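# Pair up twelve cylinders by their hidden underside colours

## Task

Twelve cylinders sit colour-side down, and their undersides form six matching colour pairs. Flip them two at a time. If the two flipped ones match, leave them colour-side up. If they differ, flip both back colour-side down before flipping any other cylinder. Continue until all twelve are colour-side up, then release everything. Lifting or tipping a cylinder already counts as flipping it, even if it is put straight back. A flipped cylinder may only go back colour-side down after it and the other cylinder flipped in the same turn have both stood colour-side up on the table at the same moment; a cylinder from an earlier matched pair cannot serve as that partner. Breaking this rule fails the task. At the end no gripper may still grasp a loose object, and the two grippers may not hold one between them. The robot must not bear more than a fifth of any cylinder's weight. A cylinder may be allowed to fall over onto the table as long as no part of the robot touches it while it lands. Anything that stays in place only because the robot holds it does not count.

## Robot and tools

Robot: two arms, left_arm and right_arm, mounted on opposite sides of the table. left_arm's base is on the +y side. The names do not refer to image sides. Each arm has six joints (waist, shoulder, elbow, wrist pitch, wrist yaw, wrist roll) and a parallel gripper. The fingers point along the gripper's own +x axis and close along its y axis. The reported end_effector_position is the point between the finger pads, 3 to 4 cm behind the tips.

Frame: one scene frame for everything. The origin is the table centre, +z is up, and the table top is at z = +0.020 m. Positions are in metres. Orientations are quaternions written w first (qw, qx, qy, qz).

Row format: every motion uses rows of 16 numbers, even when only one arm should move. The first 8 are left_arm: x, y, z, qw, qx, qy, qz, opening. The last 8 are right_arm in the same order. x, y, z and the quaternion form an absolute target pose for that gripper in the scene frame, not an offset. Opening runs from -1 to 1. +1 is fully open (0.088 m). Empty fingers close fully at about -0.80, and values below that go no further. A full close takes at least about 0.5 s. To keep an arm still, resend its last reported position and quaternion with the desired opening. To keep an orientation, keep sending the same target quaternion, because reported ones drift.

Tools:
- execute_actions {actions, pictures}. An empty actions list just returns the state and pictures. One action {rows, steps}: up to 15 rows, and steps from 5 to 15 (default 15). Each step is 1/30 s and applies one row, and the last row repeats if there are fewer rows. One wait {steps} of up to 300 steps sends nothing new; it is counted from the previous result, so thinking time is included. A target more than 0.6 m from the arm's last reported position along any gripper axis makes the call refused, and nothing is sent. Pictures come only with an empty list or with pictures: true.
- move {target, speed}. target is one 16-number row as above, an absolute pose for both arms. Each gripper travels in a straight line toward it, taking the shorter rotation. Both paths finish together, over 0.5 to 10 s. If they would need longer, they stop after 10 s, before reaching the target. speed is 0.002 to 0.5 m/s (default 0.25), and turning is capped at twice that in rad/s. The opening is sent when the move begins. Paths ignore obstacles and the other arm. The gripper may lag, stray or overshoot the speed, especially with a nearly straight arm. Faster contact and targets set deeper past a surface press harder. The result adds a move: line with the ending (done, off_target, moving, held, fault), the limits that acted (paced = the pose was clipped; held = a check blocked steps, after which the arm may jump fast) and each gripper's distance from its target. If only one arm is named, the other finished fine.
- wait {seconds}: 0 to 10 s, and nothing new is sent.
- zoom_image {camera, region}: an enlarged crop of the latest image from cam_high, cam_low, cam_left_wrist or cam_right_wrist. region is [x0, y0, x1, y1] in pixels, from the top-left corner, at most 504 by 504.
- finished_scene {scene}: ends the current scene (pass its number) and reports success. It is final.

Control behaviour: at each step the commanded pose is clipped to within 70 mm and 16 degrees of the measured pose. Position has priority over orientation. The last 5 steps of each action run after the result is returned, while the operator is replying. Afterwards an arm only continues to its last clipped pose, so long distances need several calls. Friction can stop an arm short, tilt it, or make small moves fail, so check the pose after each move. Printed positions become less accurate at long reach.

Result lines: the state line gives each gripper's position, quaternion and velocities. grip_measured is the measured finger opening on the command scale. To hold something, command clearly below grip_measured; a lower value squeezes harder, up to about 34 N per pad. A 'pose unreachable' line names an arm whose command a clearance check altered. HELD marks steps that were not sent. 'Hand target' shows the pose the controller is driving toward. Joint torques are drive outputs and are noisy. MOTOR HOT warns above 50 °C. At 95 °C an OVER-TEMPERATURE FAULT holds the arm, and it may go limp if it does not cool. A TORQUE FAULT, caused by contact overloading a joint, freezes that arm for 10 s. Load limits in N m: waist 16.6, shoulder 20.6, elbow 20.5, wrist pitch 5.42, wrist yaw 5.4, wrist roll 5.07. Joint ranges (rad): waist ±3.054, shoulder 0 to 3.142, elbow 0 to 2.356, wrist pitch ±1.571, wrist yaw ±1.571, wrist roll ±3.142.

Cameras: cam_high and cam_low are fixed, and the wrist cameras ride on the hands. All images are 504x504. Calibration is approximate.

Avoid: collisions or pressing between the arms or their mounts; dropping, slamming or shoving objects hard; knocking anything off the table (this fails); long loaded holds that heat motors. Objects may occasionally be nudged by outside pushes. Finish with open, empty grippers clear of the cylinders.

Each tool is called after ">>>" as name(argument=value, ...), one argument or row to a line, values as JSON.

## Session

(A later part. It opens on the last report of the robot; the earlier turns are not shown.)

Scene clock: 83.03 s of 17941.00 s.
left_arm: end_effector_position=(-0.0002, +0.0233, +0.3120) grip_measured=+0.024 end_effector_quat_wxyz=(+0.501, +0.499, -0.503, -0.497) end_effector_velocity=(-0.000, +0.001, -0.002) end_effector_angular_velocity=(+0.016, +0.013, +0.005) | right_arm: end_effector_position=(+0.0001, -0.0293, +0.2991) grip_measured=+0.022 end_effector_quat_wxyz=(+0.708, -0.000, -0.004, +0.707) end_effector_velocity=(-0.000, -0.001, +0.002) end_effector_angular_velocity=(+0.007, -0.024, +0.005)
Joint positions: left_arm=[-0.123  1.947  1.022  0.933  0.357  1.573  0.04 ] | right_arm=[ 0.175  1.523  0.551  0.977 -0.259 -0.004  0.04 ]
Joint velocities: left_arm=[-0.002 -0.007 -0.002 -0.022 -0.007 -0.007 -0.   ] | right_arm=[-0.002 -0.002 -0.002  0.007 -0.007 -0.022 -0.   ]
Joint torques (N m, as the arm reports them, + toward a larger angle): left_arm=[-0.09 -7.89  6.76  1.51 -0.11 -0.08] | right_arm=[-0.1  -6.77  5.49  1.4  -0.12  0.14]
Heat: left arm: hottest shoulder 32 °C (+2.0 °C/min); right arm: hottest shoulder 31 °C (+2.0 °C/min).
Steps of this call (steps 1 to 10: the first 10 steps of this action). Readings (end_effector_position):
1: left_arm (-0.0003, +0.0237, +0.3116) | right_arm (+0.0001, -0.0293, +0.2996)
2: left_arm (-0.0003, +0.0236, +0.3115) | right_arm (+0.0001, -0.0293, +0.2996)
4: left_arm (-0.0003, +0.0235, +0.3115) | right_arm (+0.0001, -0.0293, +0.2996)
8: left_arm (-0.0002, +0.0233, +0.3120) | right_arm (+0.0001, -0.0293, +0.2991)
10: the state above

I red; mismatch.

>>> execute_actions(
  actions=[
    {"rows":[[0,0.02,0.308,0.5,0.5,-0.5,-0.5,-0.4,0,-0.03,0.297,0.707,0,0,0.707,0.6]],"steps":10},
  ],
)

>>> execute_actions(
  actions=[
    {"rows":[[0,0.08,0.308,0.5,0.5,-0.5,-0.5,-0.4,0,-0.03,0.297,0.707,0,0,0.707,0.6]],"steps":13},
  ],
)

>>> move(
  target=[-0.1,0.29,0.135,0.5,0.5,0.5,-0.5,-0.4,0,-0.03,0.297,0.707,0,0,0.707,0.6],
  speed=0.5,
)

>>> move(
  target=[-0.1,0.29,0.067,0.5,0.5,0.5,-0.5,-0.4,0,-0.03,0.297,0.707,0,0,0.707,0.6],
  speed=0.12,
)

>>> execute_actions(
  actions=[
    {"rows":[[-0.1,0.287,0.07,0.5,0.5,0.5,-0.5,0.4,0,-0.03,0.297,0.707,0,0,0.707,0.6]]},
  ],
)

>>> wait(
  seconds=1.7,
)

>>> execute_actions(
  actions=[
    {"rows":[[-0.1,0.287,0.07,0.5,0.5,0.5,-0.5,-0.4,0,-0.03,0.297,0.707,0,0,0.707,0.6]],"steps":13},
  ],
)

>>> execute_actions(
  actions=[
    {"rows":[[-0.1,0.287,0.1,0.5,0.5,0.5,-0.5,-0.4,0,-0.03,0.297,0.707,0,0,0.707,0.6],[-0.1,0.287,0.1,0.5,0.5,0.5,-0.5,-0.4,0,-0.03,0.297,0.707,0,0,0.707,0.6],[-0.1,0.287,0.14,0.5,0.5,0.5,-0.5,-0.4,0,-0.03,0.297,0.707,0,0,0.707,0.6]]},
  ],
)

>>> move(
  target=[0,0.08,0.308,0.5,0.5,-0.5,-0.5,-0.4,0,-0.03,0.297,0.707,0,0,0.707,0.6],
  speed=0.5,
)

>>> move(
  target=[0,0.02,0.308,0.5,0.5,-0.5,-0.5,-0.4,0,-0.03,0.297,0.707,0,0,0.707,0.6],
  speed=0.15,
)

>>> execute_actions(
  actions=[
    {"rows":[[0,0.02,0.308,0.5,0.5,-0.5,-0.5,-0.4,0,-0.03,0.297,0.707,0,0,0.707,-0.4]],"steps":15},
  ],
)

Scene clock: 83.80 s of 17941.00 s.
left_arm: end_effector_position=(-0.0002, +0.0232, +0.3113) grip_measured=+0.023 end_effector_quat_wxyz=(+0.500, +0.500, -0.502, -0.498) end_effector_velocity=(+0.003, -0.003, -0.020) end_effector_angular_velocity=(+0.057, +0.029, +0.019) | right_arm: end_effector_position=(+0.0001, -0.0293, +0.2991) grip_measured=+0.192 end_effector_quat_wxyz=(+0.708, -0.000, -0.003, +0.707) end_effector_velocity=(+0.004, -0.001, -0.002) end_effector_angular_velocity=(-0.007, -0.005, -0.015)
Joint positions: left_arm=[-0.123  1.948  1.022  0.931  0.357  1.573  0.04 ] | right_arm=[ 0.175  1.523  0.551  0.977 -0.26  -0.004  0.048]
Joint velocities: left_arm=[-0.002  0.027  0.002 -0.037 -0.022 -0.007  0.   ] | right_arm=[-0.007 -0.002 -0.002 -0.007  0.007 -0.007  0.162]
Joint torques (N m, as the arm reports them, + toward a larger angle): left_arm=[-0.18 -8.29  6.52  1.59 -0.09 -0.09] | right_arm=[-0.12 -6.77  5.48  1.39 -0.1   0.14]
Heat: left arm: hottest shoulder 32 °C (+2.0 °C/min); right arm: hottest shoulder 31 °C (+2.0 °C/min).
Off your previous action's commanded pose (left_arm): 0.005 m, 0 deg at its last step (step 5 of this call).
Off your previous action's commanded pose (right_arm): 0.002 m, 0 deg at its last step (step 5 of this call).
Steps of this call (steps 1 to 5: the last 5 steps of your previous action; steps 6 to 18: nothing new was sent; steps 19 to 23: the first 5 steps of this action). Readings (end_effector_position):
19: left_arm (-0.0002, +0.0232, +0.3120) | right_arm (+0.0001, -0.0293, +0.2991)
20: left_arm (-0.0002, +0.0232, +0.3120) | right_arm (+0.0001, -0.0293, +0.2991)
22: left_arm (-0.0002, +0.0232, +0.3120) | right_arm (+0.0001, -0.0293, +0.2991)
23: the state above

Scene clock: 84.23 s of 17941.00 s.
left_arm: end_effector_position=(+0.0027, +0.0686, +0.3035) grip_measured=+0.023 end_effector_quat_wxyz=(+0.499, +0.503, -0.496, -0.502) end_effector_velocity=(-0.003, +0.074, +0.007) end_effector_angular_velocity=(-0.007, +0.005, +0.000) | right_arm: end_effector_position=(+0.0001, -0.0293, +0.2991) grip_measured=+0.594 end_effector_quat_wxyz=(+0.708, -0.000, -0.003, +0.707) end_effector_velocity=(-0.000, -0.000, -0.003) end_effector_angular_velocity=(-0.012, +0.010, +0.005)
Joint positions: left_arm=[-0.07   1.832  0.832  0.989  0.404  1.573  0.04 ] | right_arm=[ 0.175  1.523  0.551  0.977 -0.26  -0.004  0.068]
Joint velocities: left_arm=[ 0.081 -0.232 -0.291  0.066  0.081 -0.007 -0.   ] | right_arm=[-0.002  0.002 -0.002 -0.007 -0.007  0.007  0.003]
Joint torques (N m, as the arm reports them, + toward a larger angle): left_arm=[ -0.4  -10.45   4.69   1.82   0.16  -0.1 ] | right_arm=[-0.13 -6.78  5.47  1.39 -0.12  0.13]
Heat: left arm: hottest shoulder 32 °C (+2.0 °C/min); right arm: hottest shoulder 31 °C (+2.0 °C/min).
Off your previous action's commanded pose (left_arm): 0.004 m, 0 deg at its last step (step 5 of this call).
Off your previous action's commanded pose (right_arm): 0.002 m, 0 deg at its last step (step 5 of this call).
Steps of this call (steps 1 to 5: the last 5 steps of your previous action; steps 6 to 13: the first 8 steps of this action). Readings (end_effector_position):
6: left_arm (-0.0011, +0.0273, +0.3102) | right_arm (+0.0001, -0.0293, +0.2991)
7: left_arm (-0.0018, +0.0354, +0.3082) | right_arm (+0.0001, -0.0293, +0.2991)
9: left_arm (-0.0008, +0.0514, +0.3050) | right_arm (+0.0001, -0.0293, +0.2991)
13: the state above

Scene clock: 87.33 s of 17941.00 s.
left_arm: end_effector_position=(-0.1005, +0.2903, +0.1333) grip_measured=+0.019 end_effector_quat_wxyz=(+0.500, +0.498, +0.500, -0.501) end_effector_velocity=(-0.002, +0.007, -0.000) end_effector_angular_velocity=(+0.035, +0.012, +0.024) | right_arm: end_effector_position=(+0.0001, -0.0293, +0.2989) grip_measured=+0.600 end_effector_quat_wxyz=(+0.708, -0.000, -0.003, +0.707) end_effector_velocity=(-0.000, -0.001, -0.005) end_effector_angular_velocity=(-0.021, +0.013, +0.005)
Joint positions: left_arm=[-0.342  1.606  0.793 -0.755  0.004  0.136  0.04 ] | right_arm=[ 0.175  1.523  0.55   0.977 -0.26  -0.004  0.068]
Joint velocities: left_arm=[ 0.002  0.002  0.002 -0.037  0.007 -0.022 -0.   ] | right_arm=[-0.002 -0.002 -0.002 -0.022 -0.007  0.007 -0.   ]
Joint torques (N m, as the arm reports them, + toward a larger angle): left_arm=[ 0.07 -4.6   5.51  0.25  0.09 -0.08] | right_arm=[-0.13 -6.76  5.48  1.39 -0.12  0.13]
Heat: left arm: hottest shoulder 32 °C (+2.0 °C/min); right arm: hottest shoulder 31 °C (+2.0 °C/min).
Hand target (left_arm): -0.100, +0.288, +0.133; +0.501, +0.495, +0.504, -0.500
Hand target (right_arm): -0.000, -0.030, +0.297; +0.707, -0.000, +0.000, +0.707
Off your previous action's commanded pose (left_arm): 0.006 m, 0 deg at its last step (step 5 of this call).
Off your previous action's commanded pose (right_arm): 0.002 m, 0 deg at its last step (step 5 of this call).
Off the commanded pose (left_arm): 0.002 m, 0 deg.
Off the commanded pose (right_arm): 0.002 m, 0 deg.
Kept back: nothing.
move: done
camera_calibration (this result's frames):
cam_left_wrist: T_world_to_cam=[[-0.999565, -0.00109403, -0.0294684, -0.0836262], [-0.00961368, 0.956804, 0.290573, -0.28465], [0.0278776, 0.29073, -0.956399, 0.118859], [0, 0, 0, 1]] pos_world=[-0.0896399, 0.237706, 0.193924]
cam_right_wrist: T_world_to_cam=[[0.997507, -0.0313737, 0.0632096, -0.0135508], [0.0507817, -0.302829, -0.951691, 0.3087], [0.0489998, 0.952528, -0.300481, 0.197654], [0, 0, 0, 1]] pos_world=[-0.0118443, -0.0952129, 0.354035]

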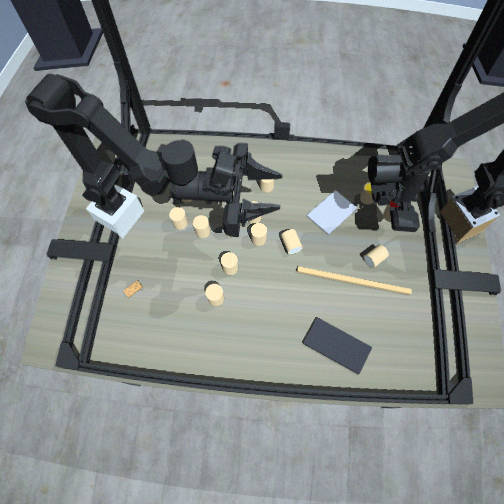

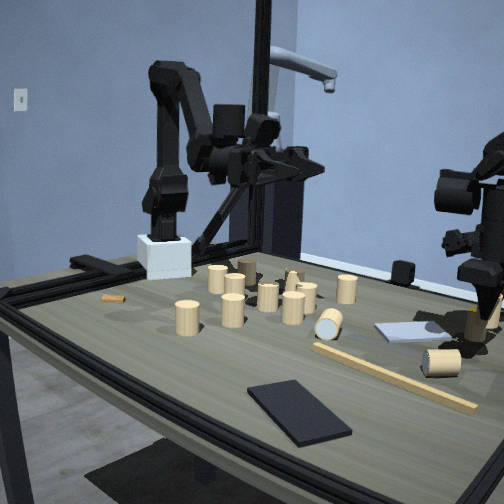

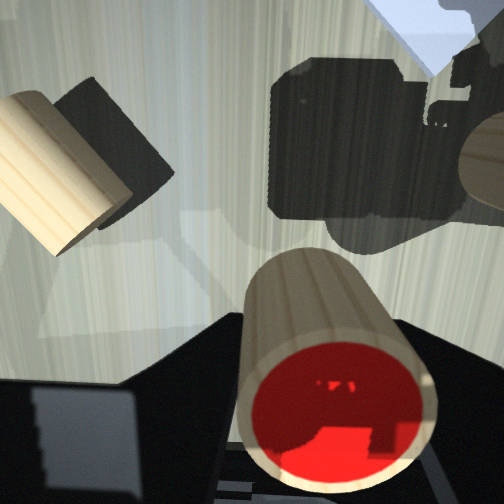

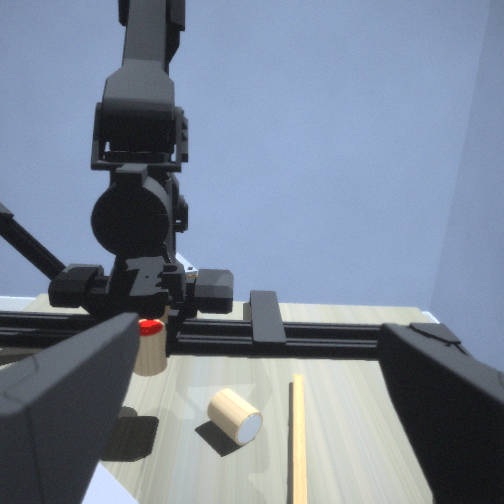

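Scene clock: 88.37 s of 17941.00 s.
left_arm: end_effector_position=(-0.0996, +0.2858, +0.0718) grip_measured=+0.019 end_effector_quat_wxyz=(+0.504, +0.495, +0.496, -0.504) end_effector_velocity=(+0.005, -0.003, +0.000) end_effector_angular_velocity=(-0.017, -0.039, -0.009) | right_arm: end_effector_position=(+0.0001, -0.0293, +0.2989) grip_measured=+0.600 end_effector_quat_wxyz=(+0.708, -0.000, -0.003, +0.707) end_effector_velocity=(-0.000, -0.001, -0.002) end_effector_angular_velocity=(-0.007, -0.005, +0.005)
Joint positions: left_arm=[-0.342  1.796  0.692 -0.45   0.003  0.136  0.04 ] | right_arm=[ 0.175  1.523  0.55   0.977 -0.26  -0.004  0.068]
Joint velocities: left_arm=[-0.002 -0.002 -0.002  0.022 -0.037  0.007 -0.   ] | right_arm=[-0.002 -0.002 -0.002 -0.007 -0.007 -0.007 -0.   ]
Joint torques (N m, as the arm reports them, + toward a larger angle): left_arm=[ 0.09 -4.41  2.99  0.7  -0.02  0.02] | right_arm=[-0.12 -6.76  5.53  1.39 -0.12  0.13]
Heat: left arm: hottest shoulder 32 °C (+2.0 °C/min); right arm: hottest shoulder 31 °C (+2.0 °C/min).
Hand target (left_arm): -0.100, +0.290, +0.067; +0.500, +0.500, +0.500, -0.500
Hand target (right_arm): -0.000, -0.030, +0.297; +0.707, -0.000, -0.000, +0.707
Off the commanded pose (left_arm): 0.006 m, 1 deg.
Off the commanded pose (right_arm): 0.002 m, 0 deg.
Kept back: nothing.
move: done
camera_calibration (this result's frames):
cam_left_wrist: T_world_to_cam=[[-0.999461, -0.00151371, -0.032784, -0.0842364], [-0.0105755, 0.960506, 0.27806, -0.262777], [0.0310683, 0.278256, -0.960004, 0.0653828], [0, 0, 0, 1]] pos_world=[-0.0890013, 0.234078, 0.133074]
cam_right_wrist: T_world_to_cam=[[0.997507, -0.0313737, 0.0632096, -0.0135508], [0.0507817, -0.302829, -0.951691, 0.3087], [0.0489998, 0.952528, -0.300481, 0.197654], [0, 0, 0, 1]] pos_world=[-0.0118443, -0.0952129, 0.354035]

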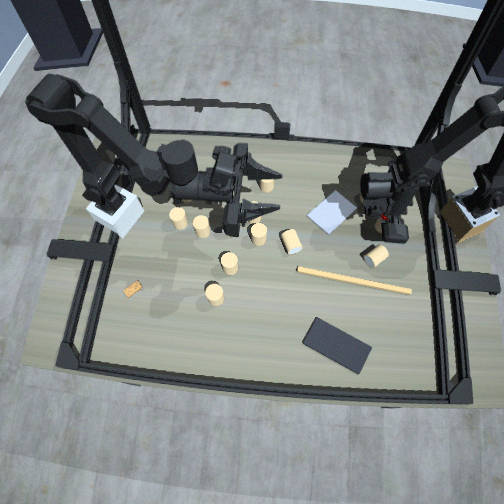

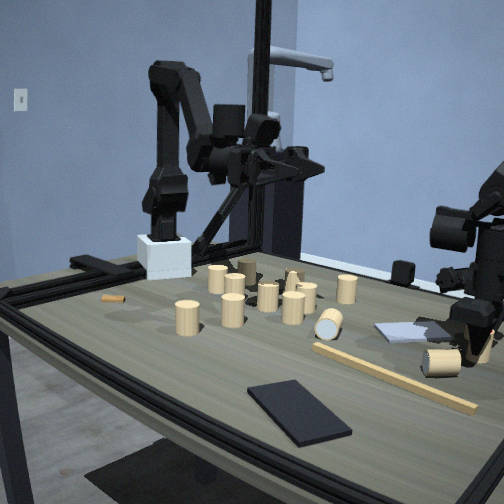

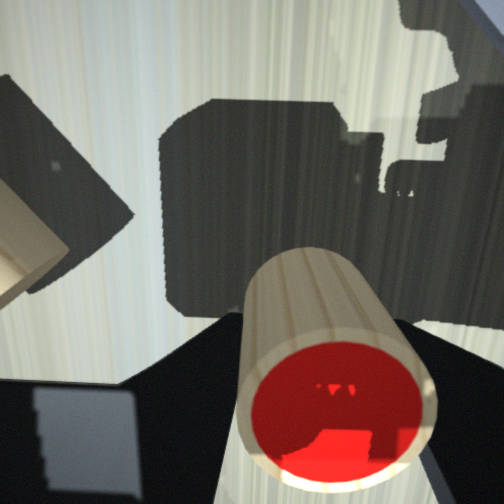

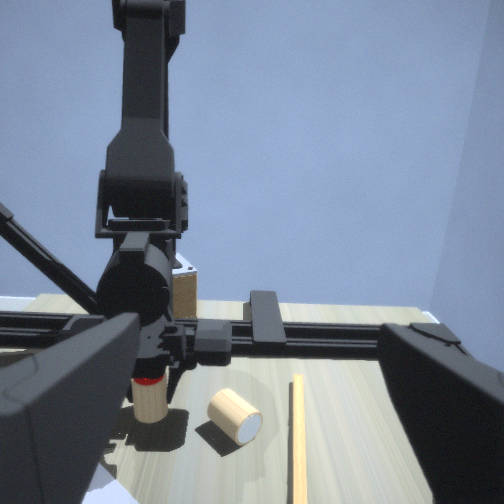

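Scene clock: 88.70 s of 17941.00 s.
left_arm: end_effector_position=(-0.0998, +0.2877, +0.0712) grip_measured=+0.353 end_effector_quat_wxyz=(+0.502, +0.498, +0.499, -0.502) end_effector_velocity=(-0.000, +0.005, +0.000) end_effector_angular_velocity=(+0.023, -0.004, +0.005) | right_arm: end_effector_position=(+0.0001, -0.0293, +0.2989) grip_measured=+0.600 end_effector_quat_wxyz=(+0.708, -0.000, -0.003, +0.707) end_effector_velocity=(+0.002, -0.001, +0.000) end_effector_angular_velocity=(-0.002, -0.007, -0.010)
Joint positions: left_arm=[-0.342  1.799  0.692 -0.457  0.002  0.136  0.056] | right_arm=[ 0.175  1.523  0.55   0.977 -0.26  -0.004  0.068]
Joint velocities: left_arm=[-0.002 -0.002 -0.002 -0.022 -0.007 -0.007  0.02 ] | right_arm=[-0.002 -0.007 -0.002 -0.007  0.007 -0.007  0.   ]
Joint torques (N m, as the arm reports them, + toward a larger angle): left_arm=[-0.09 -5.08  4.36  0.3  -0.09 -0.03] | right_arm=[-0.13 -6.77  5.53  1.4  -0.12  0.14]
Heat: left arm: hottest shoulder 32 °C (+2.0 °C/min); right arm: hottest shoulder 31 °C (+2.0 °C/min).
Steps of this call (steps 1 to 10: the first 10 steps of this action). Readings (end_effector_position):
1: left_arm (-0.0996, +0.2858, +0.0718) | right_arm (+0.0001, -0.0293, +0.2989)
2: left_arm (-0.0996, +0.2858, +0.0718) | right_arm (+0.0001, -0.0293, +0.2989)
4: left_arm (-0.0996, +0.2863, +0.0717) | right_arm (+0.0001, -0.0293, +0.2989)
8: left_arm (-0.0997, +0.2875, +0.0712) | right_arm (+0.0001, -0.0293, +0.2989)
10: the state above

Scene clock: 90.57 s of 17941.00 s.
left_arm: end_effector_position=(-0.0998, +0.2878, +0.0711) grip_measured=+0.400 end_effector_quat_wxyz=(+0.502, +0.498, +0.499, -0.502) end_effector_velocity=(+0.000, +0.002, +0.001) end_effector_angular_velocity=(+0.003, -0.007, +0.005) | right_arm: end_effector_position=(+0.0002, -0.0294, +0.2989) grip_measured=+0.600 end_effector_quat_wxyz=(+0.708, -0.000, -0.003, +0.707) end_effector_velocity=(-0.002, +0.000, -0.003) end_effector_angular_velocity=(-0.012, -0.004, +0.010)
Joint positions: left_arm=[-0.342  1.799  0.692 -0.458  0.002  0.136  0.059] | right_arm=[ 0.175  1.523  0.55   0.977 -0.26  -0.004  0.068]
Joint velocities: left_arm=[-0.002 -0.007 -0.002 -0.007 -0.007 -0.007 -0.   ] | right_arm=[ 0.002  0.002 -0.002 -0.007 -0.007 -0.007  0.   ]
Joint torques (N m, as the arm reports them, + toward a larger angle): left_arm=[-0.42 -5.02  4.6   0.22 -0.11 -0.06] | right_arm=[-0.13 -6.77  5.55  1.4  -0.11  0.13]
Heat: left arm: hottest shoulder 32 °C (+2.0 °C/min); right arm: hottest shoulder 31 °C (+1.0 °C/min).
Hand target (left_arm): -0.100, +0.287, +0.070; +0.500, +0.500, +0.500, -0.500
Hand target (right_arm): +0.000, -0.030, +0.297; +0.707, -0.000, -0.000, +0.707
Off the commanded pose (left_arm): 0.001 m, 0 deg.
Off the commanded pose (right_arm): 0.002 m, 0 deg.
Kept back: nothing.
Steps of this call (steps 1 to 5: the last 5 steps of your previous action; steps 6 to 56: nothing new was sent). Readings (end_effector_position):
1: left_arm (-0.0998, +0.2878, +0.0712) | right_arm (+0.0002, -0.0294, +0.2989)
2: left_arm (-0.0998, +0.2878, +0.0711) | right_arm (+0.0002, -0.0294, +0.2989)
4: left_arm (-0.0999, +0.2878, +0.0711) | right_arm (+0.0002, -0.0294, +0.2989)
8: left_arm (-0.0999, +0.2879, +0.0711) | right_arm (+0.0002, -0.0294, +0.2989)
56: the state above
camera_calibration (this result's frames):
cam_left_wrist: T_world_to_cam=[[-0.999494, -0.00118688, -0.0317702, -0.0846366], [-0.0102886, 0.957603, 0.287906, -0.264324], [0.0300816, 0.288087, -0.957132, 0.0610933], [0, 0, 0, 1]] pos_world=[-0.0891511, 0.235417, 0.131886]
cam_right_wrist: T_world_to_cam=[[0.997495, -0.0317542, 0.0632096, -0.0137166], [0.0506662, -0.302848, -0.951691, 0.308684], [0.0493631, 0.95251, -0.300481, 0.19767], [0, 0, 0, 1]] pos_world=[-0.0117152, -0.0952343, 0.354035]

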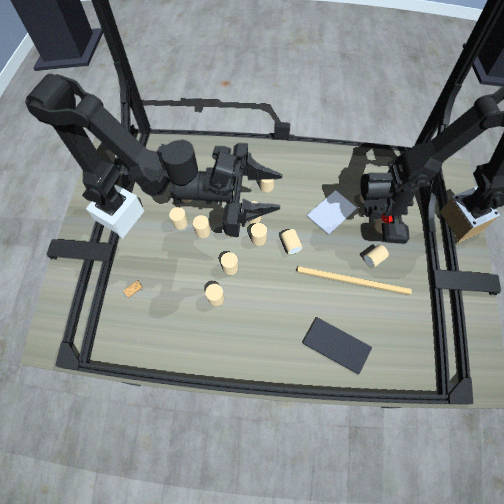

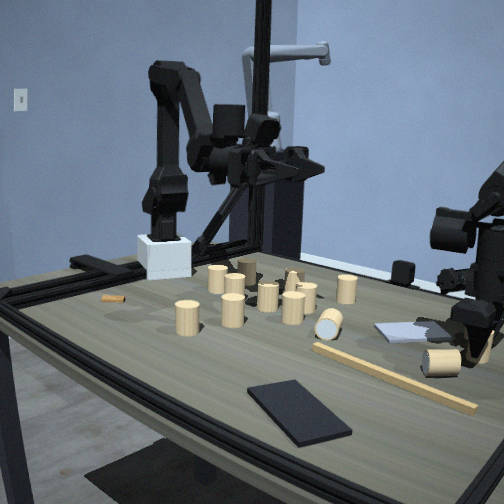

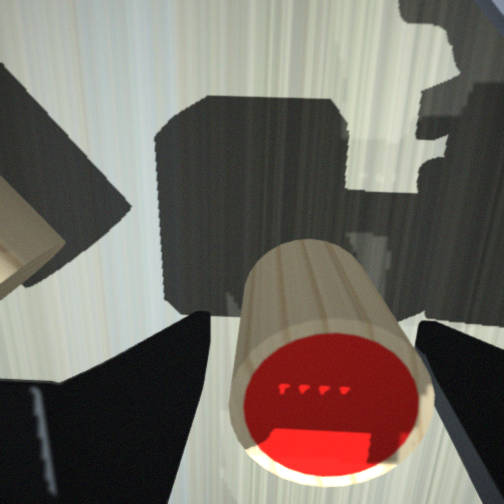

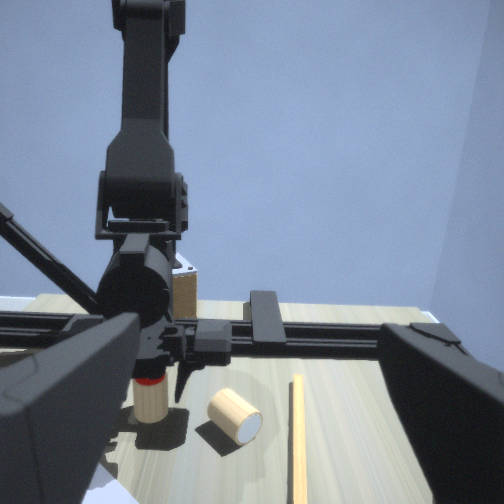

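Scene clock: 90.83 s of 17941.00 s.
left_arm: end_effector_position=(-0.0996, +0.2879, +0.0711) grip_measured=+0.014 end_effector_quat_wxyz=(+0.502, +0.498, +0.499, -0.501) end_effector_velocity=(-0.000, +0.004, -0.001) end_effector_angular_velocity=(+0.013, -0.006, -0.010) | right_arm: end_effector_position=(+0.0002, -0.0294, +0.2989) grip_measured=+0.600 end_effector_quat_wxyz=(+0.708, -0.000, -0.003, +0.707) end_effector_velocity=(-0.000, -0.001, +0.002) end_effector_angular_velocity=(+0.007, -0.024, +0.005)
Joint positions: left_arm=[-0.342  1.799  0.692 -0.458  0.001  0.136  0.04 ] | right_arm=[ 0.175  1.523  0.55   0.977 -0.26  -0.004  0.068]
Joint velocities: left_arm=[-0.002 -0.002 -0.007 -0.007 -0.007  0.007 -0.   ] | right_arm=[-0.002 -0.002 -0.002  0.007 -0.007 -0.022 -0.   ]
Joint torques (N m, as the arm reports them, + toward a larger angle): left_arm=[-0.21 -5.14  4.41  0.21 -0.04 -0.05] | right_arm=[-0.1  -6.77  5.54  1.4  -0.11  0.13]
Heat: left arm: hottest shoulder 32 °C (+2.0 °C/min); right arm: hottest shoulder 31 °C (+1.0 °C/min).
Steps of this call (steps 1 to 8: the first 8 steps of this action). Readings (end_effector_position):
1: left_arm (-0.0998, +0.2878, +0.0711) | right_arm (+0.0002, -0.0294, +0.2989)
2: left_arm (-0.0998, +0.2878, +0.0711) | right_arm (+0.0002, -0.0294, +0.2989)
4: left_arm (-0.0996, +0.2879, +0.0711) | right_arm (+0.0002, -0.0294, +0.2989)
8: the state above

Scene clock: 91.33 s of 17941.00 s.
left_arm: end_effector_position=(-0.0994, +0.2862, +0.1303) grip_measured=+0.014 end_effector_quat_wxyz=(+0.501, +0.499, +0.499, -0.501) end_effector_velocity=(-0.002, +0.019, +0.069) end_effector_angular_velocity=(+0.086, +0.004, +0.005) | right_arm: end_effector_position=(+0.0002, -0.0294, +0.2989) grip_measured=+0.600 end_effector_quat_wxyz=(+0.708, -0.000, -0.003, +0.707) end_effector_velocity=(-0.000, -0.001, -0.002) end_effector_angular_velocity=(-0.007, -0.020, +0.005)
Joint positions: left_arm=[-0.342  1.628  0.802 -0.741  0.001  0.136  0.04 ] | right_arm=[ 0.175  1.523  0.55   0.977 -0.26  -0.004  0.068]
Joint velocities: left_arm=[-0.002 -0.168  0.149 -0.403 -0.007 -0.007 -0.   ] | right_arm=[-0.002 -0.002 -0.002 -0.007 -0.007 -0.022 -0.   ]
Joint torques (N m, as the arm reports them, + toward a larger angle): left_arm=[-0.33 -6.75  5.15 -0.02 -0.01 -0.03] | right_arm=[-0.09 -6.77  5.53  1.39 -0.11  0.13]
Heat: left arm: hottest shoulder 32 °C (+2.0 °C/min); right arm: hottest shoulder 31 °C (+2.0 °C/min).
Off your previous action's commanded pose (left_arm): 0.002 m, 0 deg at its last step (step 5 of this call).
Off your previous action's commanded pose (right_arm): 0.002 m, 0 deg at its last step (step 5 of this call).
Steps of this call (steps 1 to 5: the last 5 steps of your previous action; steps 6 to 15: the first 10 steps of this action). Readings (end_effector_position):
6: left_arm (-0.0999, +0.2899, +0.0737) | right_arm (+0.0002, -0.0294, +0.2989)
7: left_arm (-0.1003, +0.2929, +0.0770) | right_arm (+0.0002, -0.0294, +0.2989)
9: left_arm (-0.1009, +0.2968, +0.0927) | right_arm (+0.0002, -0.0294, +0.2989)
13: left_arm (-0.0995, +0.2867, +0.1233) | right_arm (+0.0002, -0.0294, +0.2989)
15: the state above

Scene clock: 94.53 s of 17941.00 s.
left_arm: end_effector_position=(-0.0023, +0.0848, +0.3090) grip_measured=+0.015 end_effector_quat_wxyz=(+0.496, +0.500, -0.501, -0.503) end_effector_velocity=(-0.002, -0.001, +0.001) end_effector_angular_velocity=(-0.007, +0.004, -0.010) | right_arm: end_effector_position=(+0.0002, -0.0294, +0.2989) grip_measured=+0.600 end_effector_quat_wxyz=(+0.708, -0.000, -0.003, +0.707) end_effector_velocity=(+0.002, -0.001, -0.002) end_effector_angular_velocity=(-0.007, -0.005, -0.000)
Joint positions: left_arm=[-0.059  1.767  0.771  0.989  0.428  1.576  0.04 ] | right_arm=[ 0.175  1.523  0.55   0.977 -0.26  -0.003  0.068]
Joint velocities: left_arm=[-0.002  0.002  0.002  0.007  0.007 -0.007 -0.   ] | right_arm=[-0.007 -0.002 -0.002 -0.007 -0.007 -0.007 -0.   ]
Joint torques (N m, as the arm reports them, + toward a larger angle): left_arm=[ 0.23 -6.89  6.47  1.84  0.16  0.01] | right_arm=[-0.08 -6.77  5.54  1.39 -0.11  0.13]
Heat: left arm: hottest shoulder 32 °C (+2.0 °C/min); right arm: hottest shoulder 31 °C (+1.0 °C/min).
Hand target (left_arm): -0.000, +0.082, +0.310; +0.495, +0.500, -0.504, -0.501
Hand target (right_arm): -0.000, -0.030, +0.297; +0.707, +0.000, +0.000, +0.707
Off your previous action's commanded pose (left_arm): 0.008 m, 1 deg at its last step (step 5 of this call).
Off your previous action's commanded pose (right_arm): 0.002 m, 0 deg at its last step (step 5 of this call).
Off the commanded pose (left_arm): 0.005 m, 1 deg.
Off the commanded pose (right_arm): 0.002 m, 0 deg.
Kept back: nothing.
move: done
camera_calibration (this result's frames):
cam_left_wrist: T_world_to_cam=[[0.00286792, -0.0268882, -0.999634, 0.323767], [0.958076, 0.286472, -0.00495683, 0.0122095], [0.2865, -0.957711, 0.0265825, 0.146546], [0, 0, 0, 1]] pos_world=[-0.0546116, 0.145557, 0.319814]
cam_right_wrist: T_world_to_cam=[[0.997519, -0.0317526, 0.0628291, -0.0136028], [0.0503037, -0.302847, -0.951711, 0.30869], [0.0492469, 0.95251, -0.300499, 0.197676], [0, 0, 0, 1]] pos_world=[-0.0116941, -0.0952343, 0.354039]

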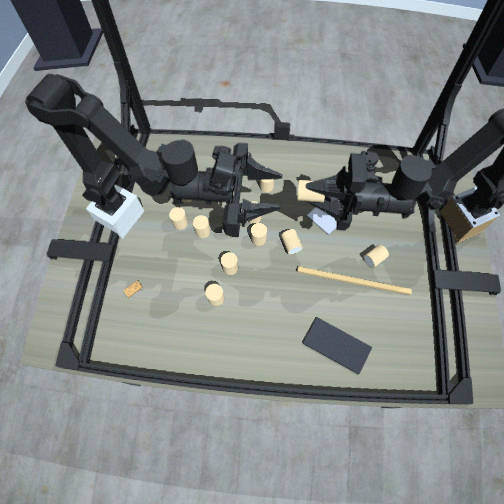

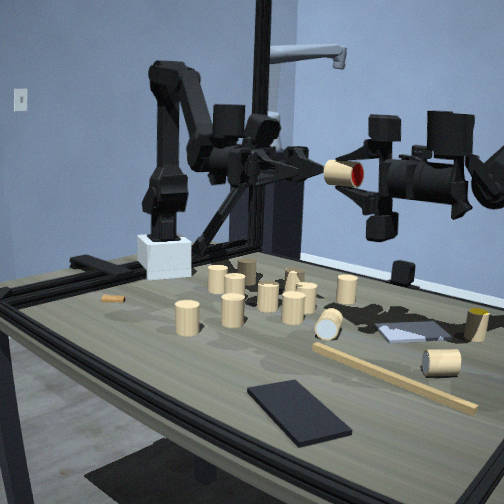

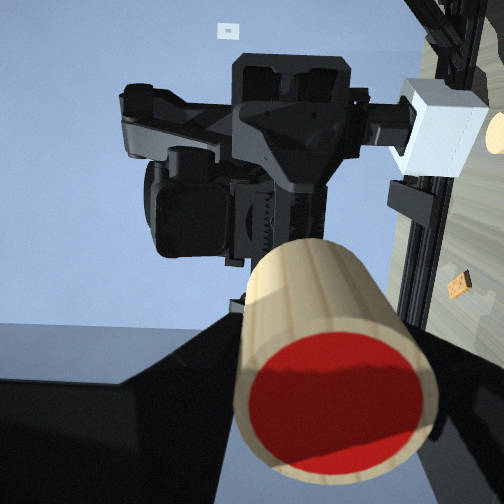

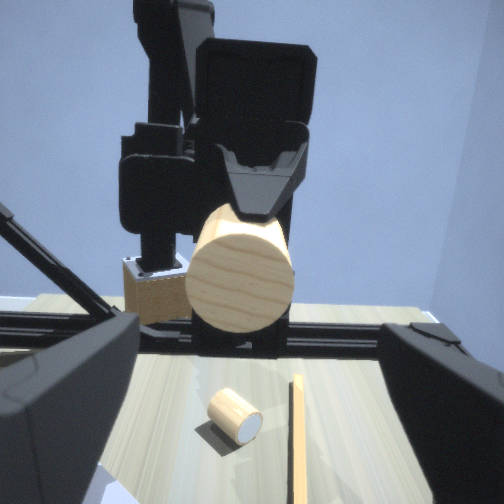

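Scene clock: 95.50 s of 17941.00 s.
left_arm: end_effector_position=(-0.0001, +0.0239, +0.3096) grip_measured=+0.015 end_effector_quat_wxyz=(+0.500, +0.501, -0.501, -0.498) end_effector_velocity=(-0.004, -0.004, -0.001) end_effector_angular_velocity=(+0.011, +0.026, -0.005) | right_arm: end_effector_position=(+0.0002, -0.0294, +0.2989) grip_measured=+0.600 end_effector_quat_wxyz=(+0.708, -0.000, -0.003, +0.707) end_effector_velocity=(-0.002, -0.001, -0.002) end_effector_angular_velocity=(-0.007, -0.006, +0.020)
Joint positions: left_arm=[-0.122  1.949  1.018  0.933  0.357  1.574  0.04 ] | right_arm=[ 0.175  1.523  0.55   0.977 -0.26  -0.003  0.068]
Joint velocities: left_arm=[-0.012  0.002  0.012 -0.022 -0.007 -0.022 -0.   ] | right_arm=[-0.002 -0.002 -0.002 -0.007 -0.022 -0.007 -0.   ]
Joint torques (N m, as the arm reports them, + toward a larger angle): left_arm=[-0.26 -8.34  7.08  1.56 -0.09 -0.11] | right_arm=[-0.08 -6.76  5.53  1.4  -0.12  0.12]
Heat: left arm: hottest shoulder 32 °C (+1.0 °C/min); right arm: hottest wrist pitch 32 °C (+2.0 °C/min).
Hand target (left_arm): -0.000, +0.020, +0.308; +0.500, +0.500, -0.500, -0.500
Hand target (right_arm): -0.000, -0.030, +0.297; +0.707, -0.000, -0.000, +0.707
Off the commanded pose (left_arm): 0.004 m, 0 deg.
Off the commanded pose (right_arm): 0.002 m, 0 deg.
Kept back: nothing.
move: done
camera_calibration (this result's frames):
cam_left_wrist: T_world_to_cam=[[0.00407325, -0.0352484, -0.99937, 0.322831], [0.955754, 0.294096, -0.00647745, 0.0279187], [0.294139, -0.955126, 0.0348867, 0.0849542], [0, 0, 0, 1]] pos_world=[-0.0529867, 0.0843105, 0.319845]
cam_right_wrist: T_world_to_cam=[[0.997519, -0.0317526, 0.0628291, -0.0136028], [0.0503037, -0.302847, -0.951711, 0.30869], [0.0492469, 0.95251, -0.300499, 0.197676], [0, 0, 0, 1]] pos_world=[-0.0116941, -0.0952343, 0.354039]

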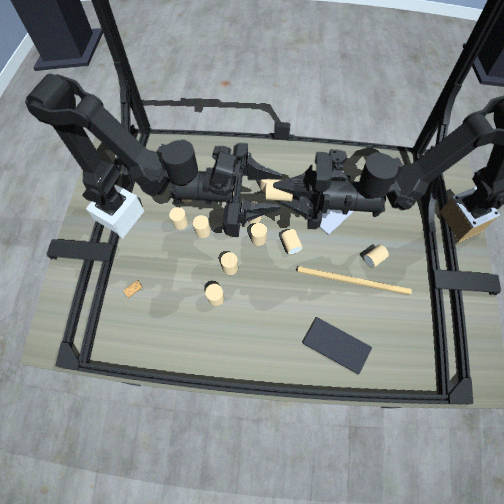

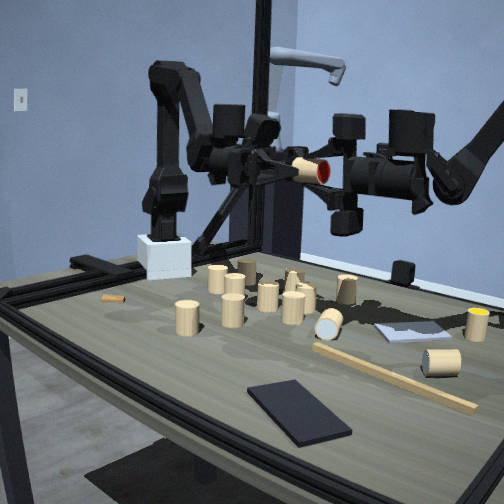

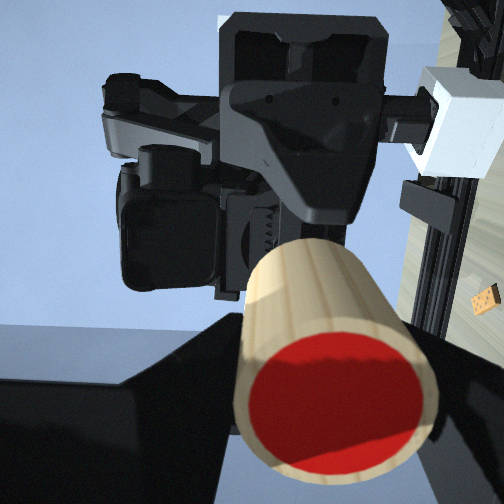

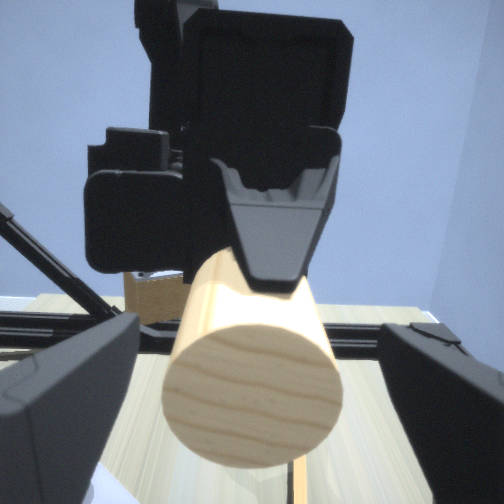

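Scene clock: 95.83 s of 17941.00 s.
left_arm: end_effector_position=(+0.0010, +0.0236, +0.3099) grip_measured=+0.015 end_effector_quat_wxyz=(+0.501, +0.502, -0.500, -0.497) end_effector_velocity=(-0.005, +0.000, +0.002) end_effector_angular_velocity=(-0.007, +0.005, -0.024) | right_arm: end_effector_position=(-0.0012, -0.0293, +0.2989) grip_measured=+0.024 end_effector_quat_wxyz=(+0.705, -0.000, -0.003, +0.709) end_effector_velocity=(-0.001, -0.001, +0.002) end_effector_angular_velocity=(+0.007, -0.024, +0.015)
Joint positions: left_arm=[-0.122  1.949  1.02   0.931  0.352  1.574  0.04 ] | right_arm=[ 0.177  1.523  0.55   0.977 -0.265 -0.003  0.04 ]
Joint velocities: left_arm=[-0.002 -0.002 -0.002  0.007  0.022 -0.007 -0.   ] | right_arm=[-0.007 -0.002 -0.002  0.007 -0.022 -0.022  0.   ]
Joint torques (N m, as the arm reports them, + toward a larger angle): left_arm=[-0.32 -8.45  6.81  1.48  0.13 -0.15] | right_arm=[-0.22 -6.76  5.52  1.39  0.04  0.11]
Heat: left arm: hottest shoulder 32 °C (+1.0 °C/min); right arm: hottest wrist pitch 32 °C (+2.0 °C/min).
Steps of this call (steps 1 to 10: the first 10 steps of this action). Readings (end_effector_position):
1: left_arm (-0.0001, +0.0238, +0.3097) | right_arm (+0.0002, -0.0294, +0.2989)
2: left_arm (-0.0003, +0.0237, +0.3098) | right_arm (+0.0002, -0.0294, +0.2989)
4: left_arm (-0.0001, +0.0236, +0.3097) | right_arm (+0.0001, -0.0294, +0.2989)
8: left_arm (+0.0010, +0.0236, +0.3099) | right_arm (-0.0012, -0.0293, +0.2989)
10: the state above


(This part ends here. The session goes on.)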